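## Task

Place the eraser inside drawer A of the chest. Every other object must remain on the table. The drawers have no end stops and can be pulled fully out. Dropping the eraser in from just above the drawer rim is allowed. All drawers must be closed at the end. The chest may slide a few centimetres and rotate a little but must stay upright. Nothing counts as done if it stays in place only because the robot is holding it.

## Robot and tools

Robot: two 7-joint arms, left_arm and right_arm, each with a parallel two-finger gripper. The names are labels only, not image sides. Cameras: cam_high (overhead, 504x504) and one on each wrist, cam_left_wrist and cam_right_wrist (504x504 each).

Frame: every pose is in one shared scene frame, in metres. The origin lies on the table surface midway between the arms; +x points out over the table, +z points up, and left_arm sits on the +y side. Arm bases may be tilted; the mounting plates and the metal frame behind the arms are fixed obstacles and count as part of the nearest arm for 'too close' messages. Reported hand positions can be slightly off, more so at long reach.

Gripper geometry: fingers point along the gripper's +z axis and close along its x axis. end_effector_position is the point between the pads; fingertips extend 17.5 mm past it. Quaternions are written w first.

The row (used by every motion tool): 20 plain numbers, always for both arms. Numbers 1-10 are left_arm: x, y, z (absolute target position, metres, scene frame), qw, qx, qy, qz (absolute target orientation, scene frame), then gripper position, force_limit, speed. Numbers 11-20 are the same ten for right_arm. The three gripper numbers each lie in [-1, 1]. position: +1 is fully open (50 mm gap), about -0.65 puts the pads together, -1 means close until something blocks them. force_limit: about 20 N per pad at -1, 102 N at 0, 185 N at +1 (actual grip can be ~17% higher). speed: pad gap rate, 20 mm/s at -1, 85 at 0, 150 at +1. Any value there is a command, so to leave a gripper alone resend its previous three numbers. To hold an arm still, resend the full pose from the last result before it stopped; to keep an orientation steady, repeat the same target quaternion every row rather than copying a drifted reported one.

Tools:
- execute_actions {actions, pictures}: actions is a list of at most one item. Empty list = just report state (with pictures). An action {rows, steps}: up to 15 rows, steps 1-15 (default 15, minimum 6), each step 1/30 s; the final row repeats if rows run out. A wait {steps}: up to 300 steps counted from the previous result. A target more than 0.6 m from an arm's last reported position along any gripper axis gets the call refused, and nothing is sent. Each step the commanded pose is clipped to within 70 mm and 16 degrees of the measured pose; if both can't be met, position wins. Result is taken 6 steps before the action ends; those steps run afterwards while you compose the next reply, and the arm continues only to its last clipped pose, so long moves need several calls.
- move {target, speed}: target is one 20-number row of absolute poses; each gripper follows a straight path there, all paths finishing together in 0.5-10 s. speed is m/s, 0.002-0.5, default 0.25 (turning up to twice that in rad/s). It does not avoid obstacles or the other arm. Finger numbers are applied at the start. Result adds a 'move:' line with the ending (done, off_target, moving, held, fault), active limits (paced = pose clipped; held = steps blocked, after which the arm may jump fast), and each gripper's distance from its target.
- wait {seconds}: 0-10 s, sends nothing new.
- zoom_image {camera, region:[x0,y0,x1,y1]}: pixel box of that camera's last image, max 504x504, origin top-left.
- finished_scene {scene}: ends scene 1 or 2 and grades it; irreversible. Its result gives the next task.

Reading results: the state line shows each gripper's position and quaternion. object_status: 0 moving, 1 stopped while opening, 2 stopped on something while closing (a real grip), 3 reached command or pads met (usually nothing held). Any new position value resets it to 0 briefly. Fingers only pick up new force/speed after a position change of at least 0.01. Opening in counts: gap ≈ (250 - position_measured) × 0.202 mm. 'pose unreachable' means the clearance check altered that arm's command; HELD marks steps not delivered. 'Hand target' shows where the controller is now heading.

Typical order: look and zoom to find the chest, drawer A and the object; pull drawer A open (gently, since it can slide all the way out); approach the item from above, open, descend, close with -1, confirm status 2; lift, carry over the open drawer, release just above the rim; push the drawer shut and confirm all drawers are closed and the chest is upright; move the arms clear, then finish.

Avoid: knocking anything off the table, tipping the chest, pulling a drawer out fully, fast or deep pushes into contact (speed and overshoot both raise force), arms colliding, and loads that exceed joint torque limits (51.3 N m for the first four joints, 32.3 for the wrist joints; a fault freezes the arm for 10 s). Holding loads for long heats motors; above 75 °C the arm sags. Brief external tugs on held parts may occur.

Each tool is called after ">>>" as name(argument=value, ...) on one line, values as JSON.

## Session

>>> execute_actions(actions=[])

Scene clock: 0.00 s of 7200.00 s.
left_arm: end_effector_position=(+0.3962, +0.3722, +0.1735) position_measured=3 object_status=3 end_effector_quat_wxyz=(+0.132, -0.028, +0.890, -0.435) | right_arm: end_effector_position=(+0.7710, +0.2337, +0.3176) position_measured=3 object_status=3 end_effector_quat_wxyz=(+0.525, -0.541, +0.471, -0.459)
Joint positions: left_arm=[-0.738  0.635 -0.165  2.014  0.881  1.317  1.694] | right_arm=[-0.811  1.322  0.52   0.63   1.466  0.589  2.629]
Joint velocities: left_arm=[ 0.     0.    -0.     0.001  0.     0.    -0.001] | right_arm=[-0.    -0.    -0.    -0.    -0.    -0.    -0.001]
Hand target (left_arm): +0.396, +0.372, +0.174; +0.132, -0.028, +0.890, -0.435
Hand target (right_arm): +0.771, +0.234, +0.318; +0.525, -0.541, +0.471, -0.459

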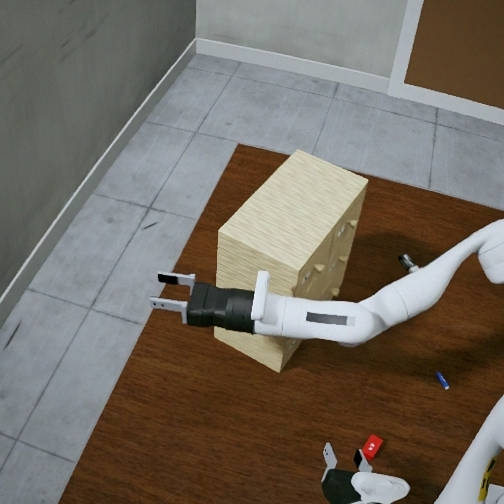

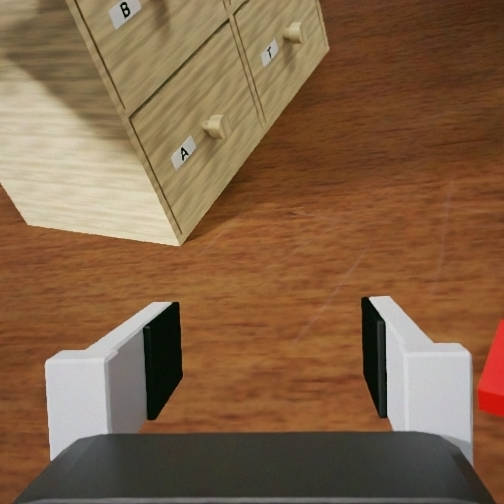

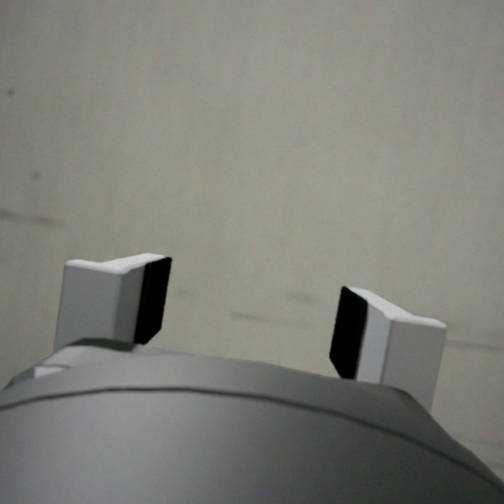

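>>> move(target=[0.2,0.42,0.25,0,0,1,0,1,0,0, 0.72,0.23,0.42,0.525,-0.541,0.471,-0.459,1,0,0], speed=0.15)

>>> move(target=[0.2,0.42,0.25,0,0,1,0,1,0,0, 0.4,0.0,0.45,0.5,-0.5,0.5,-0.5,1,0,0])

Scene clock: 4.77 s of 7200.00 s.
left_arm: end_effector_position=(+0.1991, +0.4189, +0.2491) position_measured=3 object_status=3 end_effector_quat_wxyz=(-0.002, +0.001, +1.000, -0.001) | right_arm: end_effector_position=(+0.7201, +0.2296, +0.4199) position_measured=3 object_status=3 end_effector_quat_wxyz=(+0.525, -0.541, +0.471, -0.459)
Joint positions: left_arm=[-0.449 -0.251 -0.117  2.187 -0.032  1.209  2.588] | right_arm=[-0.909  1.087  0.52   0.84   1.459  0.59   2.7  ]
Joint velocities: left_arm=[ 0.001 -0.01   0.005 -0.    -0.004  0.002  0.007] | right_arm=[-0.001 -0.002  0.     0.001 -0.002  0.     0.001]
Hand target (left_arm): +0.199, +0.419, +0.249; -0.002, +0.001, +1.000, -0.001
Hand target (right_arm): +0.720, +0.230, +0.420; +0.525, -0.541, +0.471, -0.459
Off the commanded pose (left_arm): 0.002 m, 0 deg.
Off the commanded pose (right_arm): 0.000 m, 0 deg.
Kept back: nothing.
move: done

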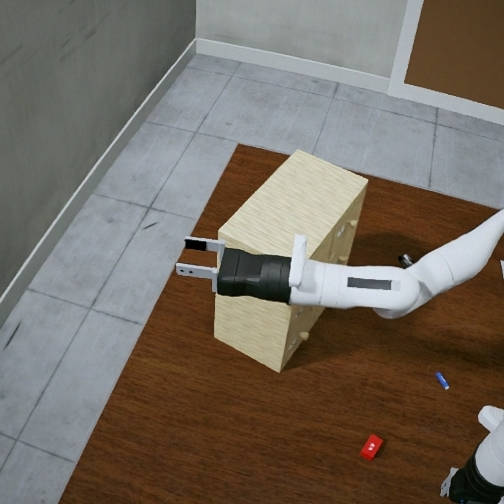

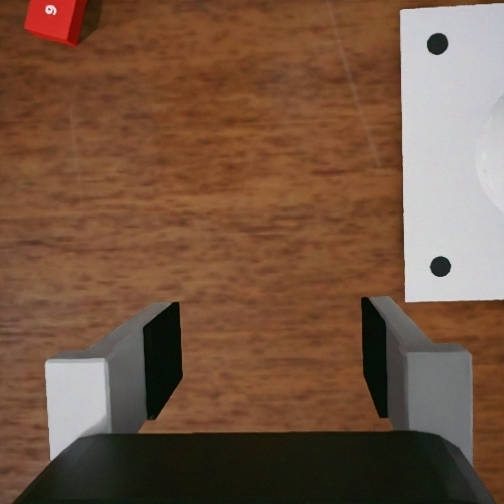

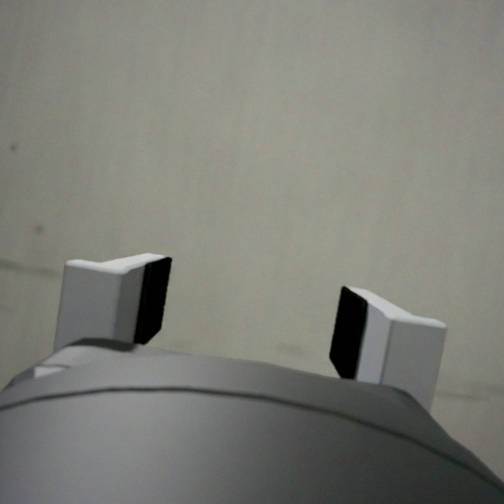

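Scene clock: 7.03 s of 7200.00 s.
left_arm: end_effector_position=(+0.2000, +0.4200, +0.2500) position_measured=3 object_status=3 end_effector_quat_wxyz=(-0.000, +0.000, +1.000, +0.000) | right_arm: end_effector_position=(+0.4008, -0.0001, +0.4478) position_measured=3 object_status=3 end_effector_quat_wxyz=(+0.499, -0.500, +0.502, -0.499)
Joint positions: left_arm=[-0.449 -0.254 -0.119  2.186 -0.032  1.208  2.587] | right_arm=[-1.643  0.439  0.656  2.154  1.731  1.147  2.117]
Joint velocities: left_arm=[-0.    -0.    -0.    -0.     0.    -0.    -0.002] | right_arm=[-0.005 -0.004 -0.002  0.001 -0.001  0.002  0.001]
Hand target (left_arm): +0.200, +0.420, +0.250; -0.000, +0.000, +1.000, +0.000
Hand target (right_arm): +0.401, +0.000, +0.448; +0.499, -0.500, +0.502, -0.499
Off the commanded pose (left_arm): 0.000 m, 0 deg.
Off the commanded pose (right_arm): 0.002 m, 0 deg.
Kept back: nothing.
move: done

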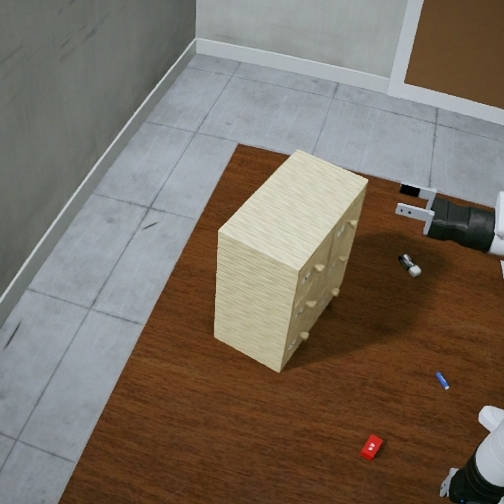

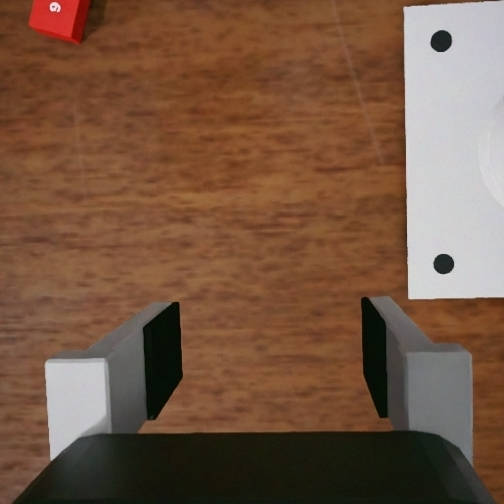

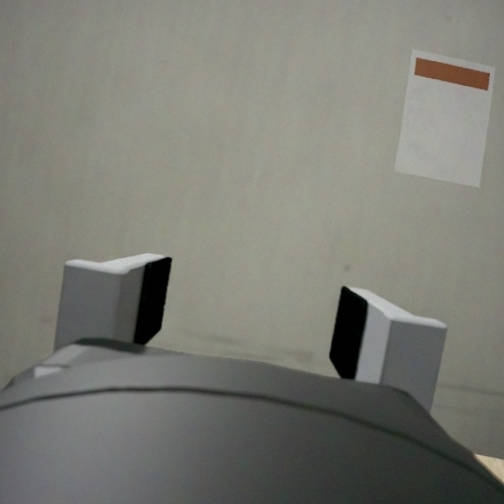

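>>> move(target=[0.22,0.12,0.22,-0.354,0.612,-0.612,0.354,1,0,0, 0.24,-0.32,0.2,0,0.7071,-0.7071,0,1,0,0])

Scene clock: 11.63 s of 7200.00 s.
left_arm: end_effector_position=(+0.2191, +0.1193, +0.2180) position_measured=3 object_status=3 end_effector_quat_wxyz=(-0.354, +0.611, -0.615, +0.351) | right_arm: end_effector_position=(+0.2410, -0.3203, +0.1991) position_measured=3 object_status=3 end_effector_quat_wxyz=(+0.002, -0.706, +0.708, +0.000)
Joint positions: left_arm=[-0.885 -2.103  0.194  2.438  0.945  1.775  4.52 ] | right_arm=[-1.758 -0.796  1.056  2.205  0.679  1.436  3.57 ]
Joint velocities: left_arm=[-0.004 -0.01   0.002 -0.003  0.001 -0.002  0.006] | right_arm=[-0.001 -0.002 -0.    -0.     0.    -0.     0.001]
Hand target (left_arm): +0.219, +0.119, +0.218; -0.355, +0.611, -0.614, +0.351
Hand target (right_arm): +0.241, -0.320, +0.199; -0.002, +0.706, -0.708, -0.000
Off the commanded pose (left_arm): 0.002 m, 0 deg.
Off the commanded pose (right_arm): 0.001 m, 0 deg.
Kept back: nothing.
move: done

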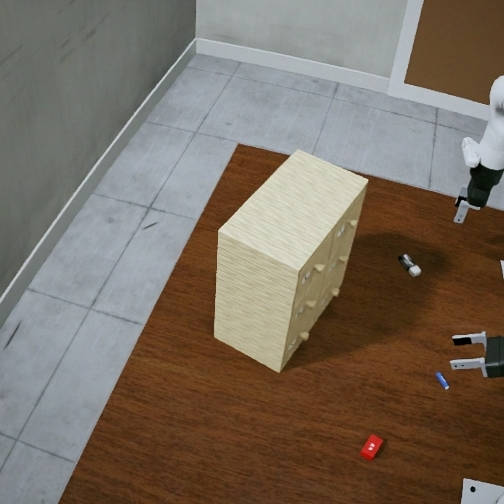

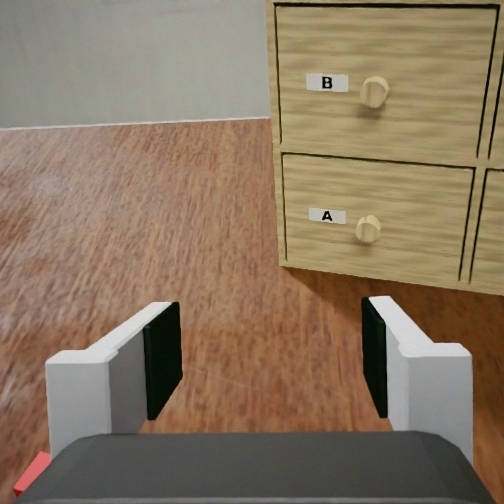

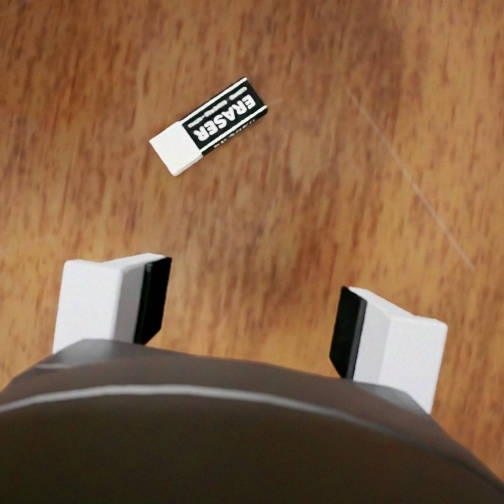

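>>> move(target=[0.37,0.045,0.14,-0.354,0.612,-0.612,0.354,1,0,0, 0.318,-0.283,0.09,0,0.342,-0.94,0,1,0,0], speed=0.2)

Scene clock: 23.40 s of 7200.00 s.
left_arm: end_effector_position=(+0.2773, +0.0768, +0.1910) position_measured=3 object_status=3 end_effector_quat_wxyz=(-0.323, +0.621, -0.616, +0.363) | right_arm: end_effector_position=(+0.3181, -0.2832, +0.0895) position_measured=3 object_status=3 end_effector_quat_wxyz=(-0.000, -0.342, +0.940, -0.001)
Joint positions: left_arm=[-1.042 -2.144  0.336  2.434  1.254  1.782  4.595] | right_arm=[-2.255 -0.771  1.759  2.147  0.913  1.048  2.675]
Joint velocities: left_arm=[-0.001 -0.    -0.    -0.001  0.     0.    -0.   ] | right_arm=[ 0.    -0.     0.001 -0.    -0.001  0.    -0.   ]
Hand target (left_arm): +0.278, +0.077, +0.190; -0.325, +0.620, -0.616, +0.362
Hand target (right_arm): +0.318, -0.283, +0.089; -0.000, -0.342, +0.940, -0.001
Off the commanded pose (left_arm): 0.110 m, 4 deg.
Off the commanded pose (right_arm): 0.001 m, 0 deg.
TORQUE FAULT: the external load on joint 2 (shoulder) of the left arm reached its load limit, and that arm stopped for 10 seconds. A torque fault stops only its own arm. That arm's remaining commands of this call were not run. That arm's gripper holds where it stopped, with its grip as last carried out, and that arm accepts commands again: back off and push less far. That arm stops again, at the same cost, whenever a joint's load reaches its limit.
Kept back: nothing.
move: fault (left_arm)

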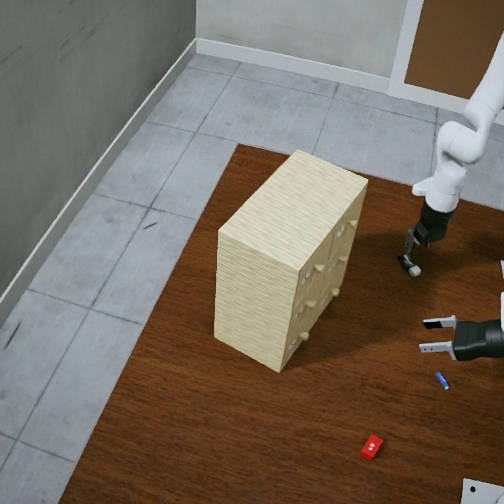

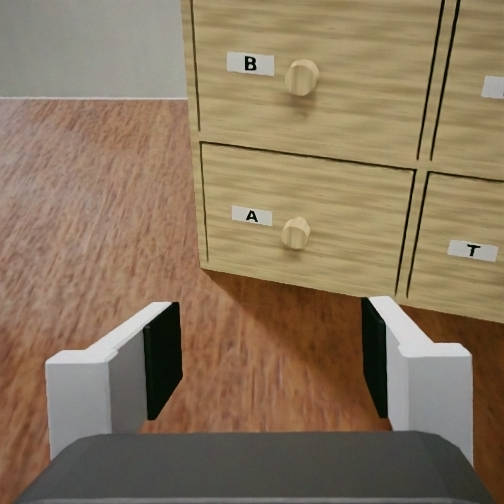

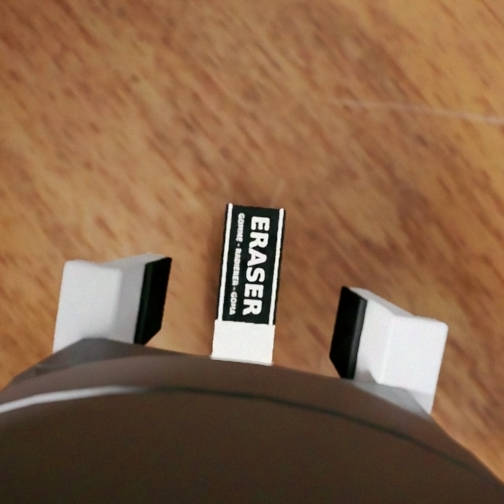

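>>> move(target=[0.2,0.3,0.3,0,0.7071,-0.7071,0,1,0,0, 0.318,-0.283,0.09,0,0.342,-0.94,0,1,0,0], speed=0.15)

Scene clock: 27.50 s of 7200.00 s.
left_arm: end_effector_position=(+0.2006, +0.2998, +0.3016) position_measured=3 object_status=3 end_effector_quat_wxyz=(+0.001, +0.707, -0.707, +0.003) | right_arm: end_effector_position=(+0.3180, -0.2830, +0.0900) position_measured=3 object_status=3 end_effector_quat_wxyz=(+0.000, -0.342, +0.940, +0.000)
Joint positions: left_arm=[-1.269 -0.762  0.497  2.108  0.345  1.724  3.869] | right_arm=[-2.253 -0.771  1.758  2.147  0.911  1.048  2.676]
Joint velocities: left_arm=[-0.004  0.01   0.003 -0.003 -0.001  0.001  0.001] | right_arm=[ 0. -0.  0.  0.  0.  0. -0.]
Hand target (left_arm): +0.201, +0.300, +0.302; +0.001, +0.707, -0.707, +0.003
Hand target (right_arm): +0.318, -0.283, +0.090; +0.000, -0.342, +0.940, -0.000
Off the commanded pose (left_arm): 0.002 m, 0 deg.
Off the commanded pose (right_arm): 0.000 m, 0 deg.
Kept back: nothing.
move: done

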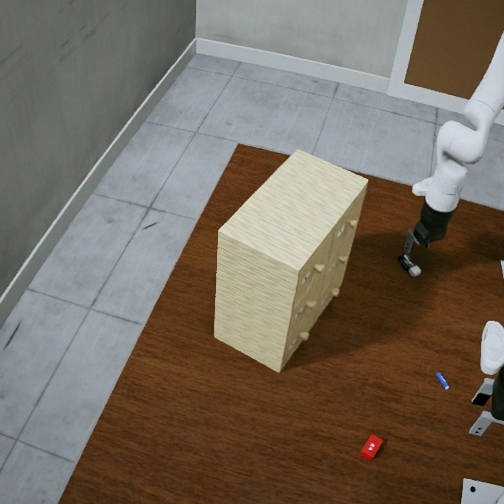

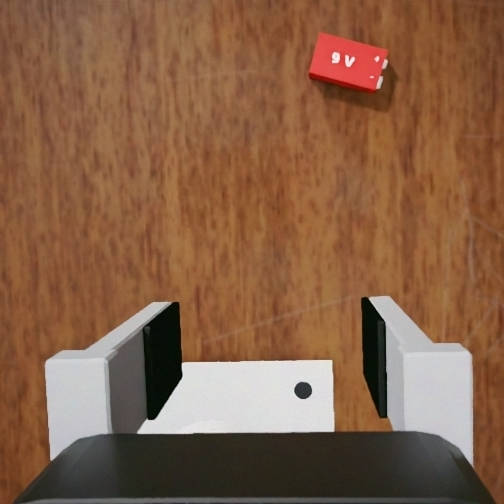

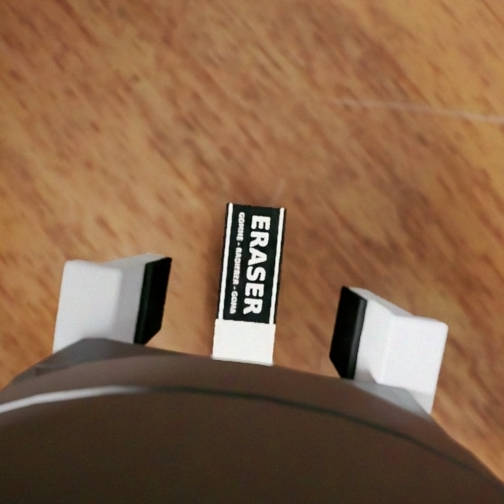

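>>> move(target=[0.36,0.06,0.22,0,0.7071,-0.7071,0,1,0,0, 0.318,-0.283,0.09,0,0.342,-0.94,0,1,0,0], speed=0.2)

>>> move(target=[0.40,0.05,0.15,-0.27,0.653,-0.653,0.27,1,0,0, 0.318,-0.283,0.09,0,0.342,-0.94,0,1,0,0], speed=0.1)

Scene clock: 29.97 s of 7200.00 s.
left_arm: end_effector_position=(+0.3589, +0.0597, +0.2185) position_measured=3 object_status=3 end_effector_quat_wxyz=(+0.002, +0.706, -0.708, -0.001) | right_arm: end_effector_position=(+0.3180, -0.2830, +0.0900) position_measured=3 object_status=3 end_effector_quat_wxyz=(+0.000, -0.342, +0.940, +0.000)
Joint positions: left_arm=[-1.553 -1.095  1.2    1.697  1.032  1.84   4.437] | right_arm=[-2.253 -0.771  1.758  2.147  0.911  1.048  2.676]
Joint velocities: left_arm=[-0.006 -0.002  0.003 -0.005 -0.001  0.001  0.003] | right_arm=[-0.001  0.001 -0.001 -0.    -0.001 -0.    -0.   ]
Hand target (left_arm): +0.359, +0.060, +0.218; +0.001, +0.707, -0.708, -0.001
Hand target (right_arm): +0.318, -0.283, +0.090; -0.000, -0.342, +0.940, +0.000
Off the commanded pose (left_arm): 0.002 m, 0 deg.
Off the commanded pose (right_arm): 0.000 m, 0 deg.
Kept back: nothing.
move: done

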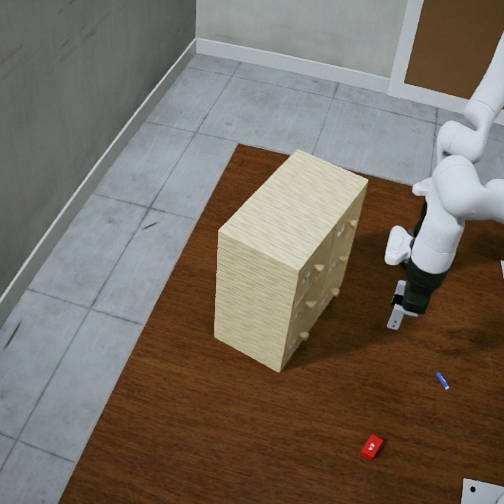

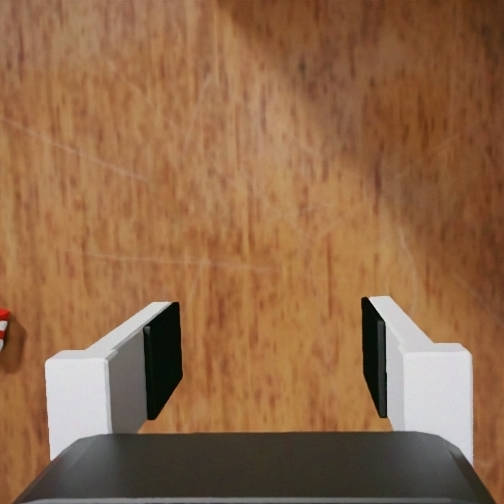

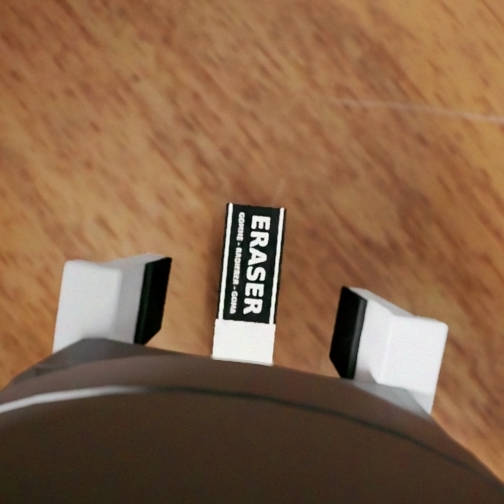

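Scene clock: 34.23 s of 7200.00 s.
left_arm: end_effector_position=(+0.4003, +0.0499, +0.1499) position_measured=3 object_status=3 end_effector_quat_wxyz=(-0.271, +0.653, -0.654, +0.269) | right_arm: end_effector_position=(+0.3180, -0.2830, +0.0900) position_measured=3 object_status=3 end_effector_quat_wxyz=(+0.000, -0.342, +0.940, +0.000)
Joint positions: left_arm=[-1.148 -1.682  1.065  2.25   1.536  1.274  4.444] | right_arm=[-2.253 -0.771  1.758  2.147  0.911  1.048  2.676]
Joint velocities: left_arm=[ 0.007 -0.014  0.004  0.002  0.003 -0.007  0.003] | right_arm=[-0.    -0.    -0.001 -0.     0.001 -0.     0.   ]
Hand target (left_arm): +0.400, +0.050, +0.150; -0.271, +0.653, -0.654, +0.269
Hand target (right_arm): +0.318, -0.283, +0.090; -0.000, -0.342, +0.940, +0.000
Off the commanded pose (left_arm): 0.000 m, 0 deg.
Off the commanded pose (right_arm): 0.000 m, 0 deg.
Kept back: nothing.
move: done

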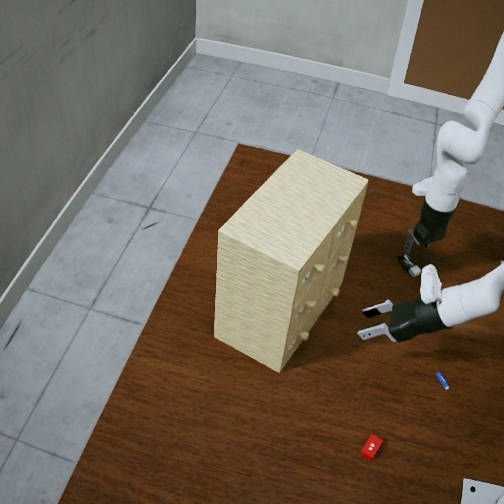

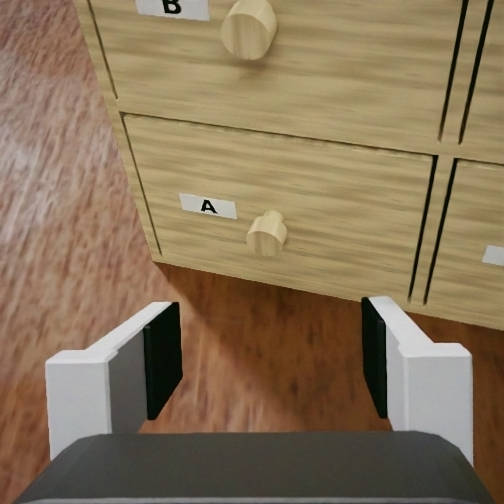

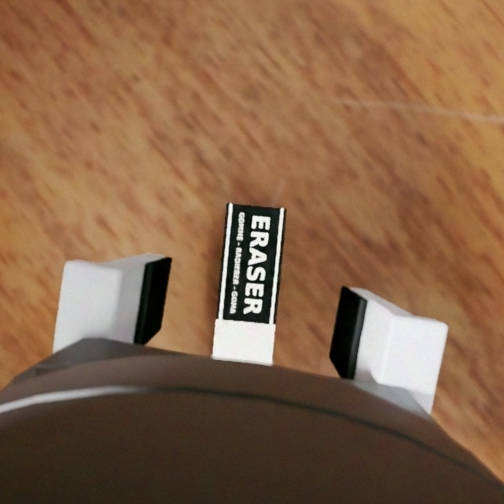

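>>> move(target=[0.455,0.05,0.105,-0.27,0.653,-0.653,0.27,1,0,0, 0.318,-0.283,0.09,0,0.342,-0.94,0,1,0,0], speed=0.08)

Scene clock: 35.83 s of 7200.00 s.
left_arm: end_effector_position=(+0.4548, +0.0500, +0.1047) position_measured=3 object_status=3 end_effector_quat_wxyz=(-0.270, +0.654, -0.654, +0.270) | right_arm: end_effector_position=(+0.3180, -0.2830, +0.0900) position_measured=3 object_status=3 end_effector_quat_wxyz=(+0.000, -0.342, +0.940, +0.000)
Joint positions: left_arm=[-1.28  -1.764  1.186  2.206  1.74   1.246  4.402] | right_arm=[-2.253 -0.771  1.758  2.147  0.911  1.048  2.676]
Joint velocities: left_arm=[-0.005 -0.002  0.003 -0.001  0.002 -0.002 -0.001] | right_arm=[ 0.    -0.001  0.001 -0.     0.    -0.     0.001]
Hand target (left_arm): +0.455, +0.050, +0.105; -0.270, +0.654, -0.654, +0.270
Hand target (right_arm): +0.318, -0.283, +0.090; -0.000, -0.342, +0.940, +0.000
Off the commanded pose (left_arm): 0.000 m, 0 deg.
Off the commanded pose (right_arm): 0.000 m, 0 deg.
Kept back: nothing.
move: done

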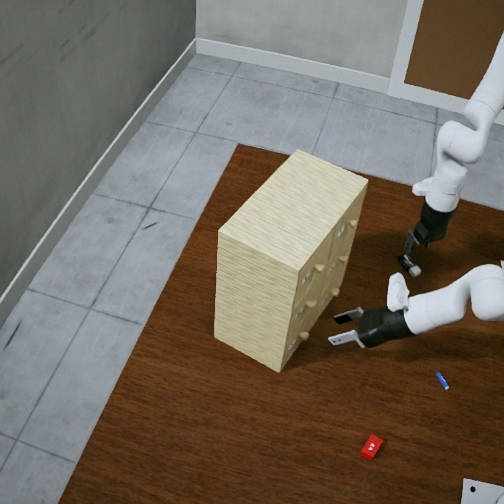

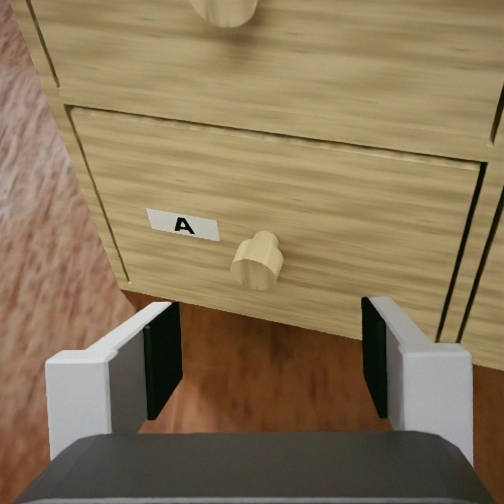

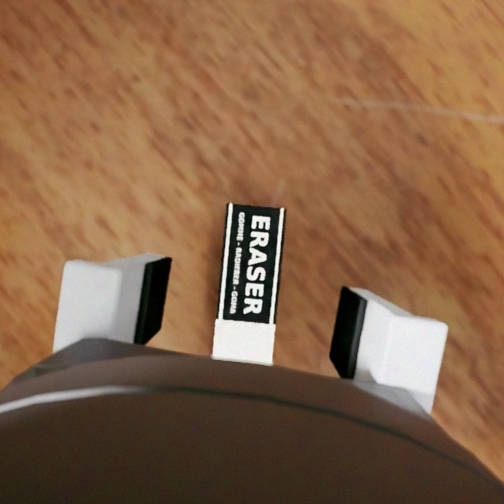

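>>> move(target=[0.495,0.054,0.08,-0.27,0.653,-0.653,0.27,1,0,0, 0.318,-0.283,0.09,0,0.342,-0.94,0,1,0,0], speed=0.05)

Scene clock: 37.33 s of 7200.00 s.
left_arm: end_effector_position=(+0.4948, +0.0539, +0.0798) position_measured=3 object_status=3 end_effector_quat_wxyz=(-0.270, +0.653, -0.654, +0.270) | right_arm: end_effector_position=(+0.3180, -0.2830, +0.0900) position_measured=3 object_status=3 end_effector_quat_wxyz=(+0.000, -0.342, +0.940, +0.000)
Joint positions: left_arm=[-1.377 -1.809  1.244  2.154  1.855  1.229  4.374] | right_arm=[-2.253 -0.771  1.758  2.147  0.911  1.048  2.676]
Joint velocities: left_arm=[-0.005 -0.002  0.002 -0.002  0.004 -0.001 -0.001] | right_arm=[ 0.    -0.     0.     0.     0.001  0.    -0.   ]
Hand target (left_arm): +0.495, +0.054, +0.080; -0.270, +0.654, -0.653, +0.270
Hand target (right_arm): +0.318, -0.283, +0.090; -0.000, -0.342, +0.940, +0.000
Off the commanded pose (left_arm): 0.000 m, 0 deg.
Off the commanded pose (right_arm): 0.000 m, 0 deg.
Kept back: nothing.
move: done

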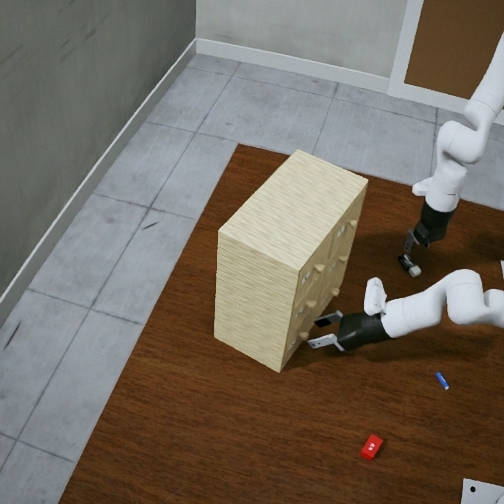

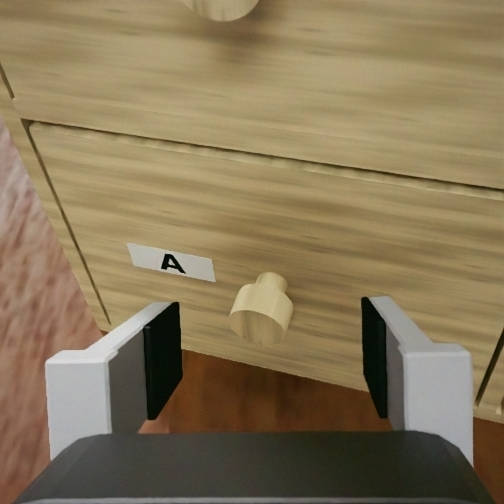

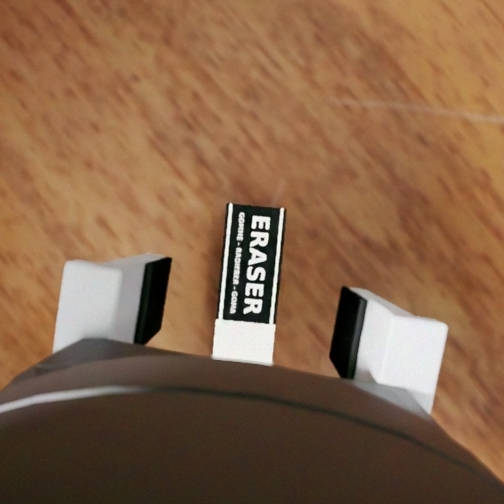

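>>> move(target=[0.516,0.054,0.066,-0.27,0.653,-0.653,0.27,1,0,0, 0.318,-0.281,0.09,0,0.342,-0.94,0,1,0,0], speed=0.04)

Scene clock: 38.50 s of 7200.00 s.
left_arm: end_effector_position=(+0.5141, +0.0542, +0.0653) position_measured=3 object_status=3 end_effector_quat_wxyz=(-0.269, +0.654, -0.654, +0.269) | right_arm: end_effector_position=(+0.3180, -0.2810, +0.0900) position_measured=3 object_status=3 end_effector_quat_wxyz=(-0.000, -0.342, +0.940, +0.000)
Joint positions: left_arm=[-1.422 -1.834  1.271  2.116  1.906  1.219  4.375] | right_arm=[-2.259 -0.77   1.759  2.146  0.911  1.048  2.671]
Joint velocities: left_arm=[-0.004 -0.003 -0.    -0.004  0.002  0.001  0.001] | right_arm=[-0.001  0.     0.001 -0.     0.002 -0.    -0.001]
Hand target (left_arm): +0.516, +0.054, +0.066; -0.270, +0.654, -0.653, +0.270
Hand target (right_arm): +0.318, -0.281, +0.090; -0.000, -0.342, +0.940, +0.000
Off the commanded pose (left_arm): 0.002 m, 0 deg.
Off the commanded pose (right_arm): 0.000 m, 0 deg.
Kept back: nothing.
move: done

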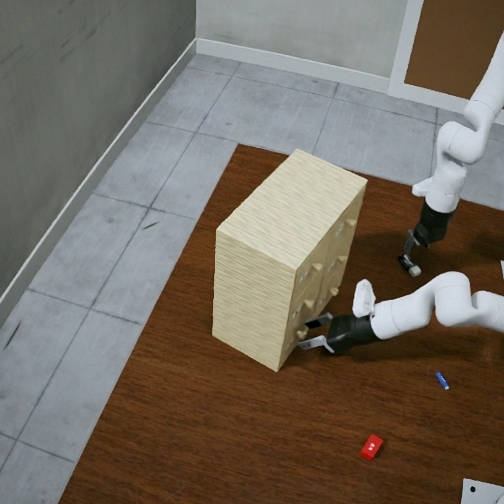

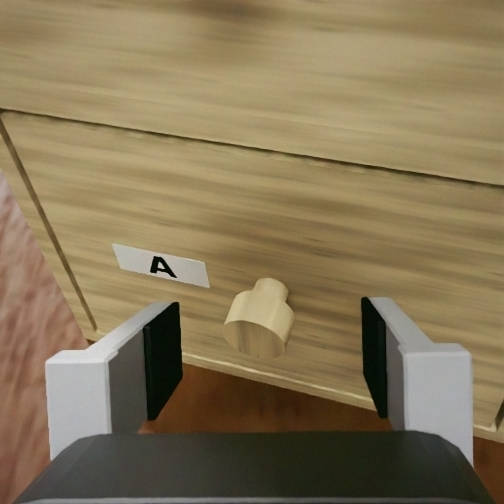

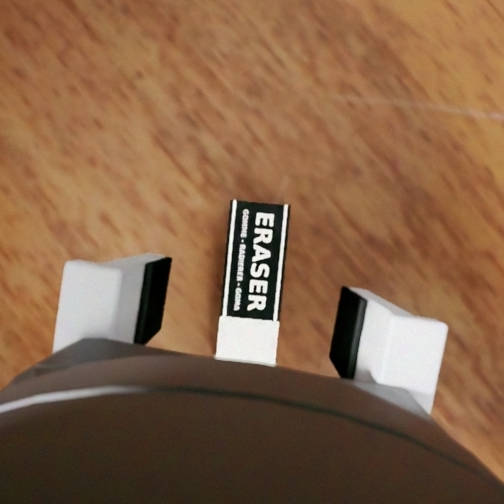

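>>> execute_actions(actions=[{"rows":[[0.511,0.054,0.064,-0.27,0.653,-0.653,0.27,-1,-0.5,0.5, 0.318,-0.282,0.06,0,0.342,-0.94,0,1,0,0]],"steps":15}])

>>> execute_actions(actions=[{"rows":[[0.511,0.054,0.064,-0.27,0.653,-0.653,0.27,-1,-0.5,0.5, 0.318,-0.282,0.024,0,0.342,-0.94,0,1,0,0]],"steps":15}], pictures=true)

Scene clock: 38.97 s of 7200.00 s.
left_arm: end_effector_position=(+0.5112, +0.0556, +0.0640) position_measured=172 object_status=0 end_effector_quat_wxyz=(-0.271, +0.654, -0.653, +0.269) | right_arm: end_effector_position=(+0.3178, -0.2832, +0.0620) position_measured=3 object_status=3 end_effector_quat_wxyz=(-0.000, -0.341, +0.940, -0.000)
Joint positions: left_arm=[-1.413 -1.84   1.274  2.124  1.905  1.215  4.38 ] | right_arm=[-2.299 -0.818  1.829  2.177  0.997  0.999  2.613]
Joint velocities: left_arm=[-0.015 -0.008  0.007  0.028 -0.008 -0.011  0.003] | right_arm=[-0.045 -0.035  0.076  0.021  0.101 -0.055 -0.076]
Steps of this call (steps 1 to 5: nothing new was sent; steps 6 to 14: the first 9 steps of this action). Readings (end_effector_position | what the end effector reports):
6: left_arm (+0.5138, +0.0539, +0.0651) | right_arm (+0.3179, -0.2807, +0.0895) | left_arm position_measured=17 object_status=0 | right_arm position_measured=3 object_status=3
7: left_arm (+0.5129, +0.0533, +0.0649) | right_arm (+0.3174, -0.2795, +0.0870) | left_arm position_measured=37 object_status=0 | right_arm position_measured=3 object_status=3
9: left_arm (+0.5117, +0.0533, +0.0645) | right_arm (+0.3163, -0.2784, +0.0764) | left_arm position_measured=75 object_status=0 | right_arm position_measured=3 object_status=3
13: left_arm (+0.5112, +0.0546, +0.0641) | right_arm (+0.3174, -0.2829, +0.0630) | left_arm position_measured=153 object_status=0 | right_arm position_measured=3 object_status=3
14: the state above

Scene clock: 39.47 s of 7200.00 s.
left_arm: end_effector_position=(+0.5113, +0.0553, +0.0641) position_measured=188 object_status=2 end_effector_quat_wxyz=(-0.271, +0.654, -0.653, +0.270) | right_arm: end_effector_position=(+0.3175, -0.2833, +0.0269) position_measured=3 object_status=3 end_effector_quat_wxyz=(-0.001, -0.342, +0.940, -0.000)
Joint positions: left_arm=[-1.412 -1.84   1.274  2.124  1.906  1.214  4.379] | right_arm=[-2.351 -0.884  1.916  2.205  1.115  0.946  2.532]
Joint velocities: left_arm=[ 0.     0.001  0.001 -0.     0.    -0.001 -0.001] | right_arm=[-0.065 -0.054  0.122  0.025  0.178 -0.073 -0.14 ]
Off your previous action's commanded pose (left_arm): 0.001 m, 0 deg at its last step (step 6 of this call).
Off your previous action's commanded pose (right_arm): 0.000 m, 0 deg at its last step (step 6 of this call).
Steps of this call (steps 1 to 6: the last 6 steps of your previous action; steps 7 to 15: the first 9 steps of this action). Readings (end_effector_position | what the end effector reports):
7: left_arm (+0.5113, +0.0553, +0.0641) | right_arm (+0.3179, -0.2819, +0.0596) | left_arm position_measured=188 object_status=2 | right_arm position_measured=3 object_status=3
8: left_arm (+0.5113, +0.0553, +0.0641) | right_arm (+0.3174, -0.2808, +0.0571) | left_arm position_measured=188 object_status=2 | right_arm position_measured=3 object_status=3
10: left_arm (+0.5113, +0.0553, +0.0641) | right_arm (+0.3160, -0.2788, +0.0455) | left_arm position_measured=188 object_status=2 | right_arm position_measured=3 object_status=3
14: left_arm (+0.5113, +0.0553, +0.0641) | right_arm (+0.3170, -0.2829, +0.0285) | left_arm position_measured=188 object_status=2 | right_arm position_measured=3 object_status=3
15: the state above

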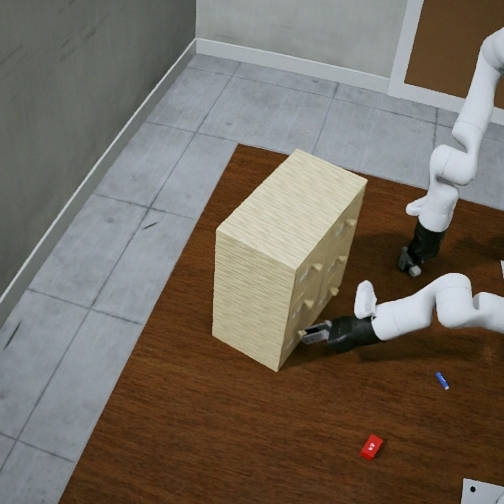

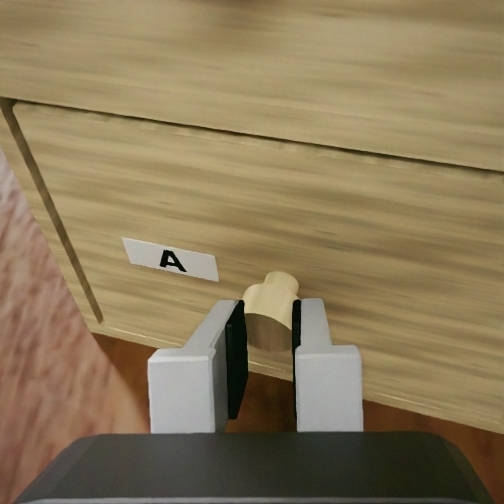

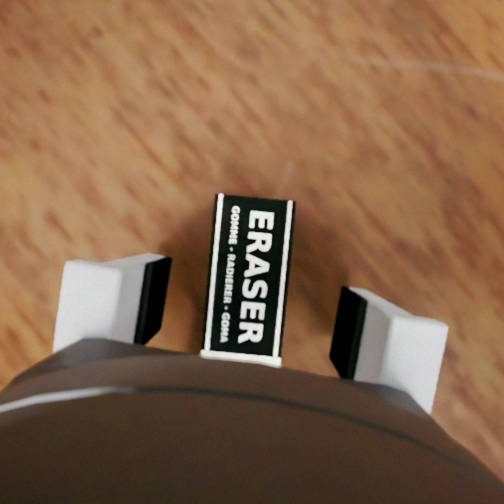

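>>> move(target=[0.415,0.066,0.064,-0.27,0.653,-0.653,0.27,-1,-0.5,0.5, 0.318,-0.282,0.022,0,0.342,-0.94,0,-1,-0.6,-0.6], speed=0.05)

Scene clock: 42.03 s of 7200.00 s.
left_arm: end_effector_position=(+0.4171, +0.0701, +0.0646) position_measured=188 object_status=2 end_effector_quat_wxyz=(-0.274, +0.655, -0.651, +0.269) | right_arm: end_effector_position=(+0.3180, -0.2821, +0.0233) position_measured=144 object_status=2 end_effector_quat_wxyz=(+0.000, -0.342, +0.940, -0.001)
Joint positions: left_arm=[-1.163 -1.856  1.27   2.318  1.797  1.222  4.433] | right_arm=[-2.361 -0.891  1.925  2.209  1.132  0.94   2.516]
Joint velocities: left_arm=[ 0.006  0.001  0.002  0.002 -0.002 -0.005  0.   ] | right_arm=[ 0.001 -0.001 -0.003 -0.    -0.001  0.001 -0.   ]
Hand target (left_arm): +0.415, +0.066, +0.065; -0.271, +0.653, -0.653, +0.270
Hand target (right_arm): +0.318, -0.282, +0.022; -0.000, -0.342, +0.940, -0.000
Off your previous action's commanded pose (left_arm): 0.001 m, 0 deg at its last step (step 6 of this call).
Off your previous action's commanded pose (right_arm): 0.001 m, 0 deg at its last step (step 6 of this call).
Off the commanded pose (left_arm): 0.005 m, 1 deg.
Off the commanded pose (right_arm): 0.001 m, 0 deg.
Kept back: nothing.
move: off_target (left_arm)

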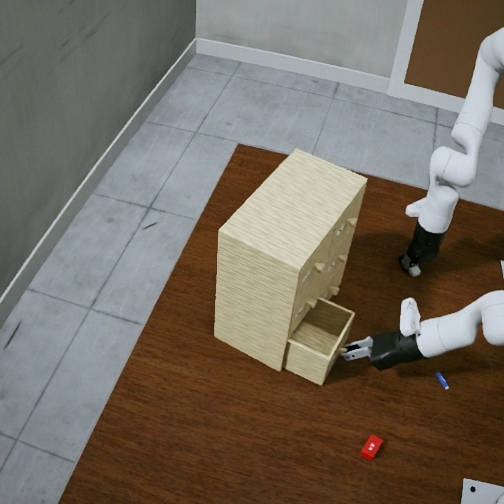

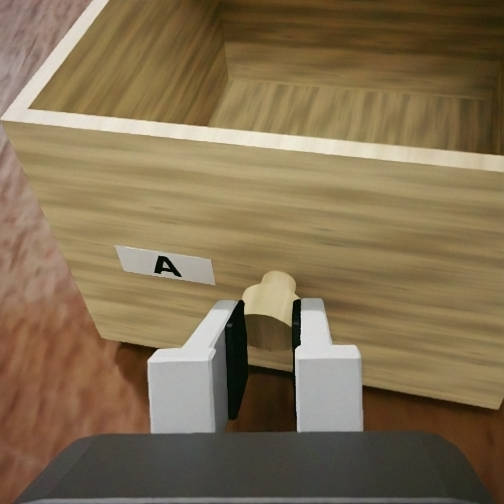

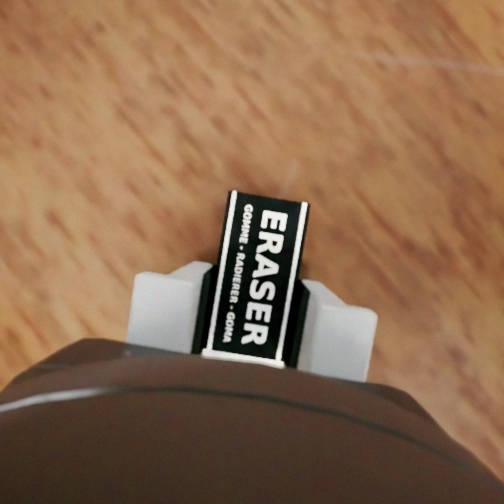

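>>> execute_actions(actions=[{"rows":[[0.417,0.07,0.0646,-0.27,0.653,-0.653,0.27,1,0,1, 0.318,-0.282,0.06,0,0.342,-0.94,0,-1,-0.6,-0.6]],"steps":12}])

>>> move(target=[0.34,0.09,0.15,-0.27,0.653,-0.653,0.27,1,0,1, 0.318,-0.26,0.2,0,0.2,-0.98,0,-1,-0.6,-0.6], speed=0.15)

>>> move(target=[0.25,0.38,0.28,0,0.7071,-0.7071,0,1,0,1, 0.37,-0.05,0.22,0.2,0,0.98,0,-1,-0.6,-0.6], speed=0.2)

Scene clock: 42.67 s of 7200.00 s.
left_arm: end_effector_position=(+0.4171, +0.0700, +0.0647) position_measured=47 object_status=0 end_effector_quat_wxyz=(-0.271, +0.654, -0.653, +0.270) | right_arm: end_effector_position=(+0.3188, -0.2826, +0.0487) position_measured=144 object_status=2 end_effector_quat_wxyz=(+0.003, -0.341, +0.940, -0.003)
Joint positions: left_arm=[-1.167 -1.854  1.269  2.324  1.807  1.228  4.415] | right_arm=[-2.325 -0.836  1.868  2.194  1.048  0.969  2.572]
Joint velocities: left_arm=[-0.004  0.004  0.003  0.008  0.014  0.016 -0.03 ] | right_arm=[ 0.174  0.219 -0.386 -0.113 -0.532  0.186  0.363]
Steps of this call (steps 1 to 13: nothing new was sent; steps 14 to 19: the first 6 steps of this action). Readings (end_effector_position | what the end effector reports):
14: left_arm (+0.4171, +0.0705, +0.0650) | right_arm (+0.3182, -0.2823, +0.0238) | left_arm position_measured=170 object_status=0 | right_arm position_measured=144 object_status=2
15: left_arm (+0.4173, +0.0710, +0.0649) | right_arm (+0.3189, -0.2834, +0.0260) | left_arm position_measured=146 object_status=0 | right_arm position_measured=144 object_status=2
17: left_arm (+0.4174, +0.0703, +0.0650) | right_arm (+0.3199, -0.2853, +0.0374) | left_arm position_measured=96 object_status=0 | right_arm position_measured=144 object_status=2
19: the state above

Scene clock: 44.90 s of 7200.00 s.
left_arm: end_effector_position=(+0.3401, +0.0896, +0.1508) position_measured=3 object_status=3 end_effector_quat_wxyz=(-0.271, +0.653, -0.653, +0.271) | right_arm: end_effector_position=(+0.3184, -0.2603, +0.2004) position_measured=144 object_status=2 end_effector_quat_wxyz=(+0.000, -0.200, +0.980, +0.000)
Joint positions: left_arm=[-0.979 -1.653  1.02   2.422  1.428  1.237  4.405] | right_arm=[-2.191 -0.571  1.609  1.937  0.607  1.244  2.583]
Joint velocities: left_arm=[ 0.    -0.     0.    -0.    -0.002  0.     0.   ] | right_arm=[-0.001  0.001  0.001  0.    -0.001  0.    -0.001]
Hand target (left_arm): +0.340, +0.090, +0.151; -0.271, +0.653, -0.653, +0.271
Hand target (right_arm): +0.318, -0.260, +0.200; +0.000, -0.200, +0.980, -0.000
Off your previous action's commanded pose (left_arm): 0.000 m, 0 deg at its last step (step 6 of this call).
Off your previous action's commanded pose (right_arm): 0.002 m, 0 deg at its last step (step 6 of this call).
Off the commanded pose (left_arm): 0.001 m, 0 deg.
Off the commanded pose (right_arm): 0.001 m, 0 deg.
Kept back: nothing.
move: done

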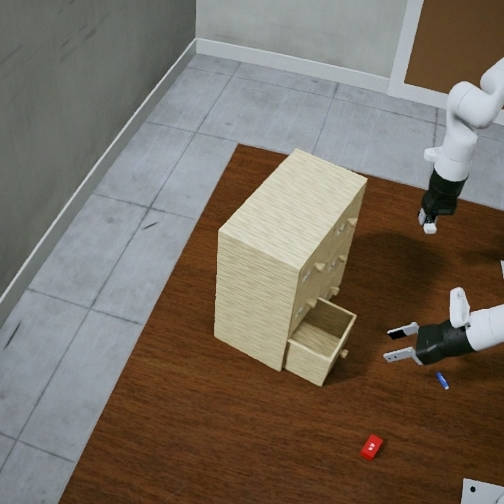

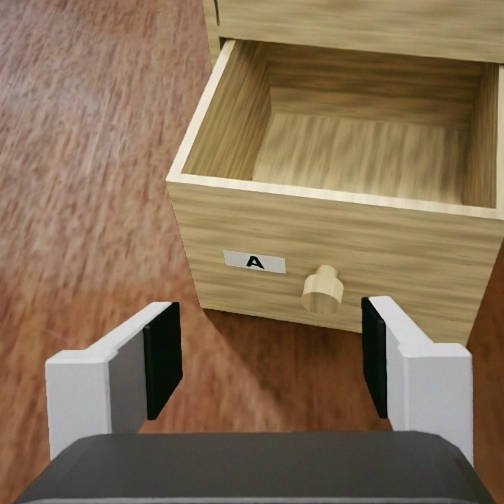

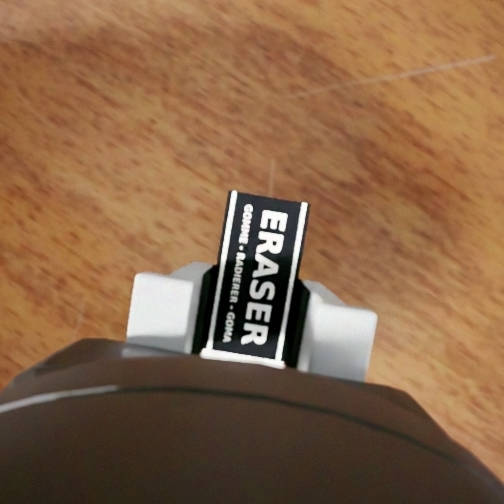

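Scene clock: 47.47 s of 7200.00 s.
left_arm: end_effector_position=(+0.2506, +0.3805, +0.2817) position_measured=3 object_status=3 end_effector_quat_wxyz=(-0.000, +0.708, -0.707, +0.002) | right_arm: end_effector_position=(+0.3700, -0.0497, +0.2202) position_measured=144 object_status=2 end_effector_quat_wxyz=(+0.199, -0.000, +0.980, -0.000)
Joint positions: left_arm=[-1.382 -0.499  0.643  2.109  0.296  1.449  3.875] | right_arm=[-3.023 -0.497  2.016  1.795  0.927  1.104  1.625]
Joint velocities: left_arm=[-0.002  0.004  0.001 -0.001 -0.     0.001  0.001] | right_arm=[-0.006 -0.003  0.001 -0.001  0.     0.002 -0.002]
Hand target (left_arm): +0.251, +0.380, +0.282; +0.000, +0.708, -0.707, +0.002
Hand target (right_arm): +0.370, -0.049, +0.220; +0.199, -0.001, +0.980, -0.000
Off the commanded pose (left_arm): 0.002 m, 0 deg.
Off the commanded pose (right_arm): 0.000 m, 0 deg.
Kept back: nothing.
move: done

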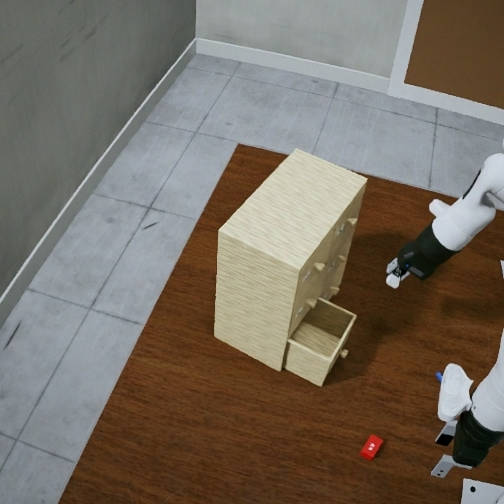

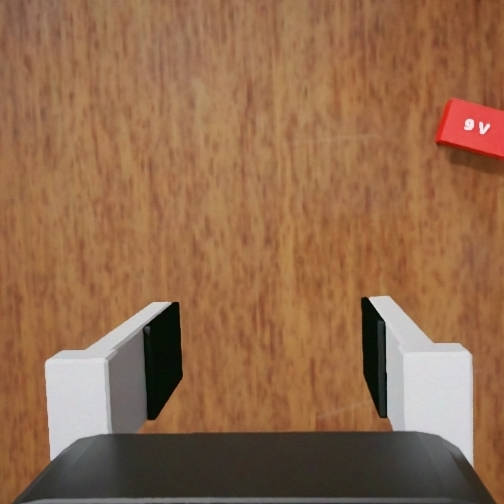

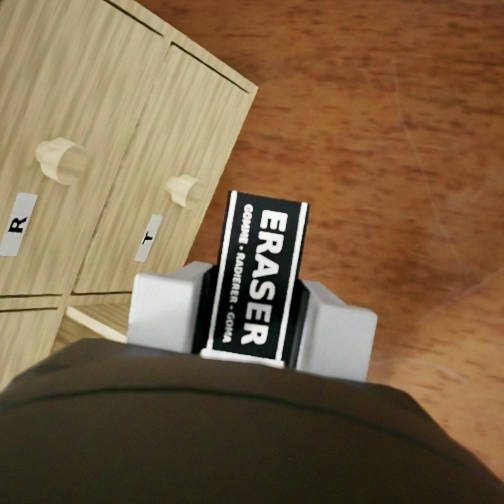

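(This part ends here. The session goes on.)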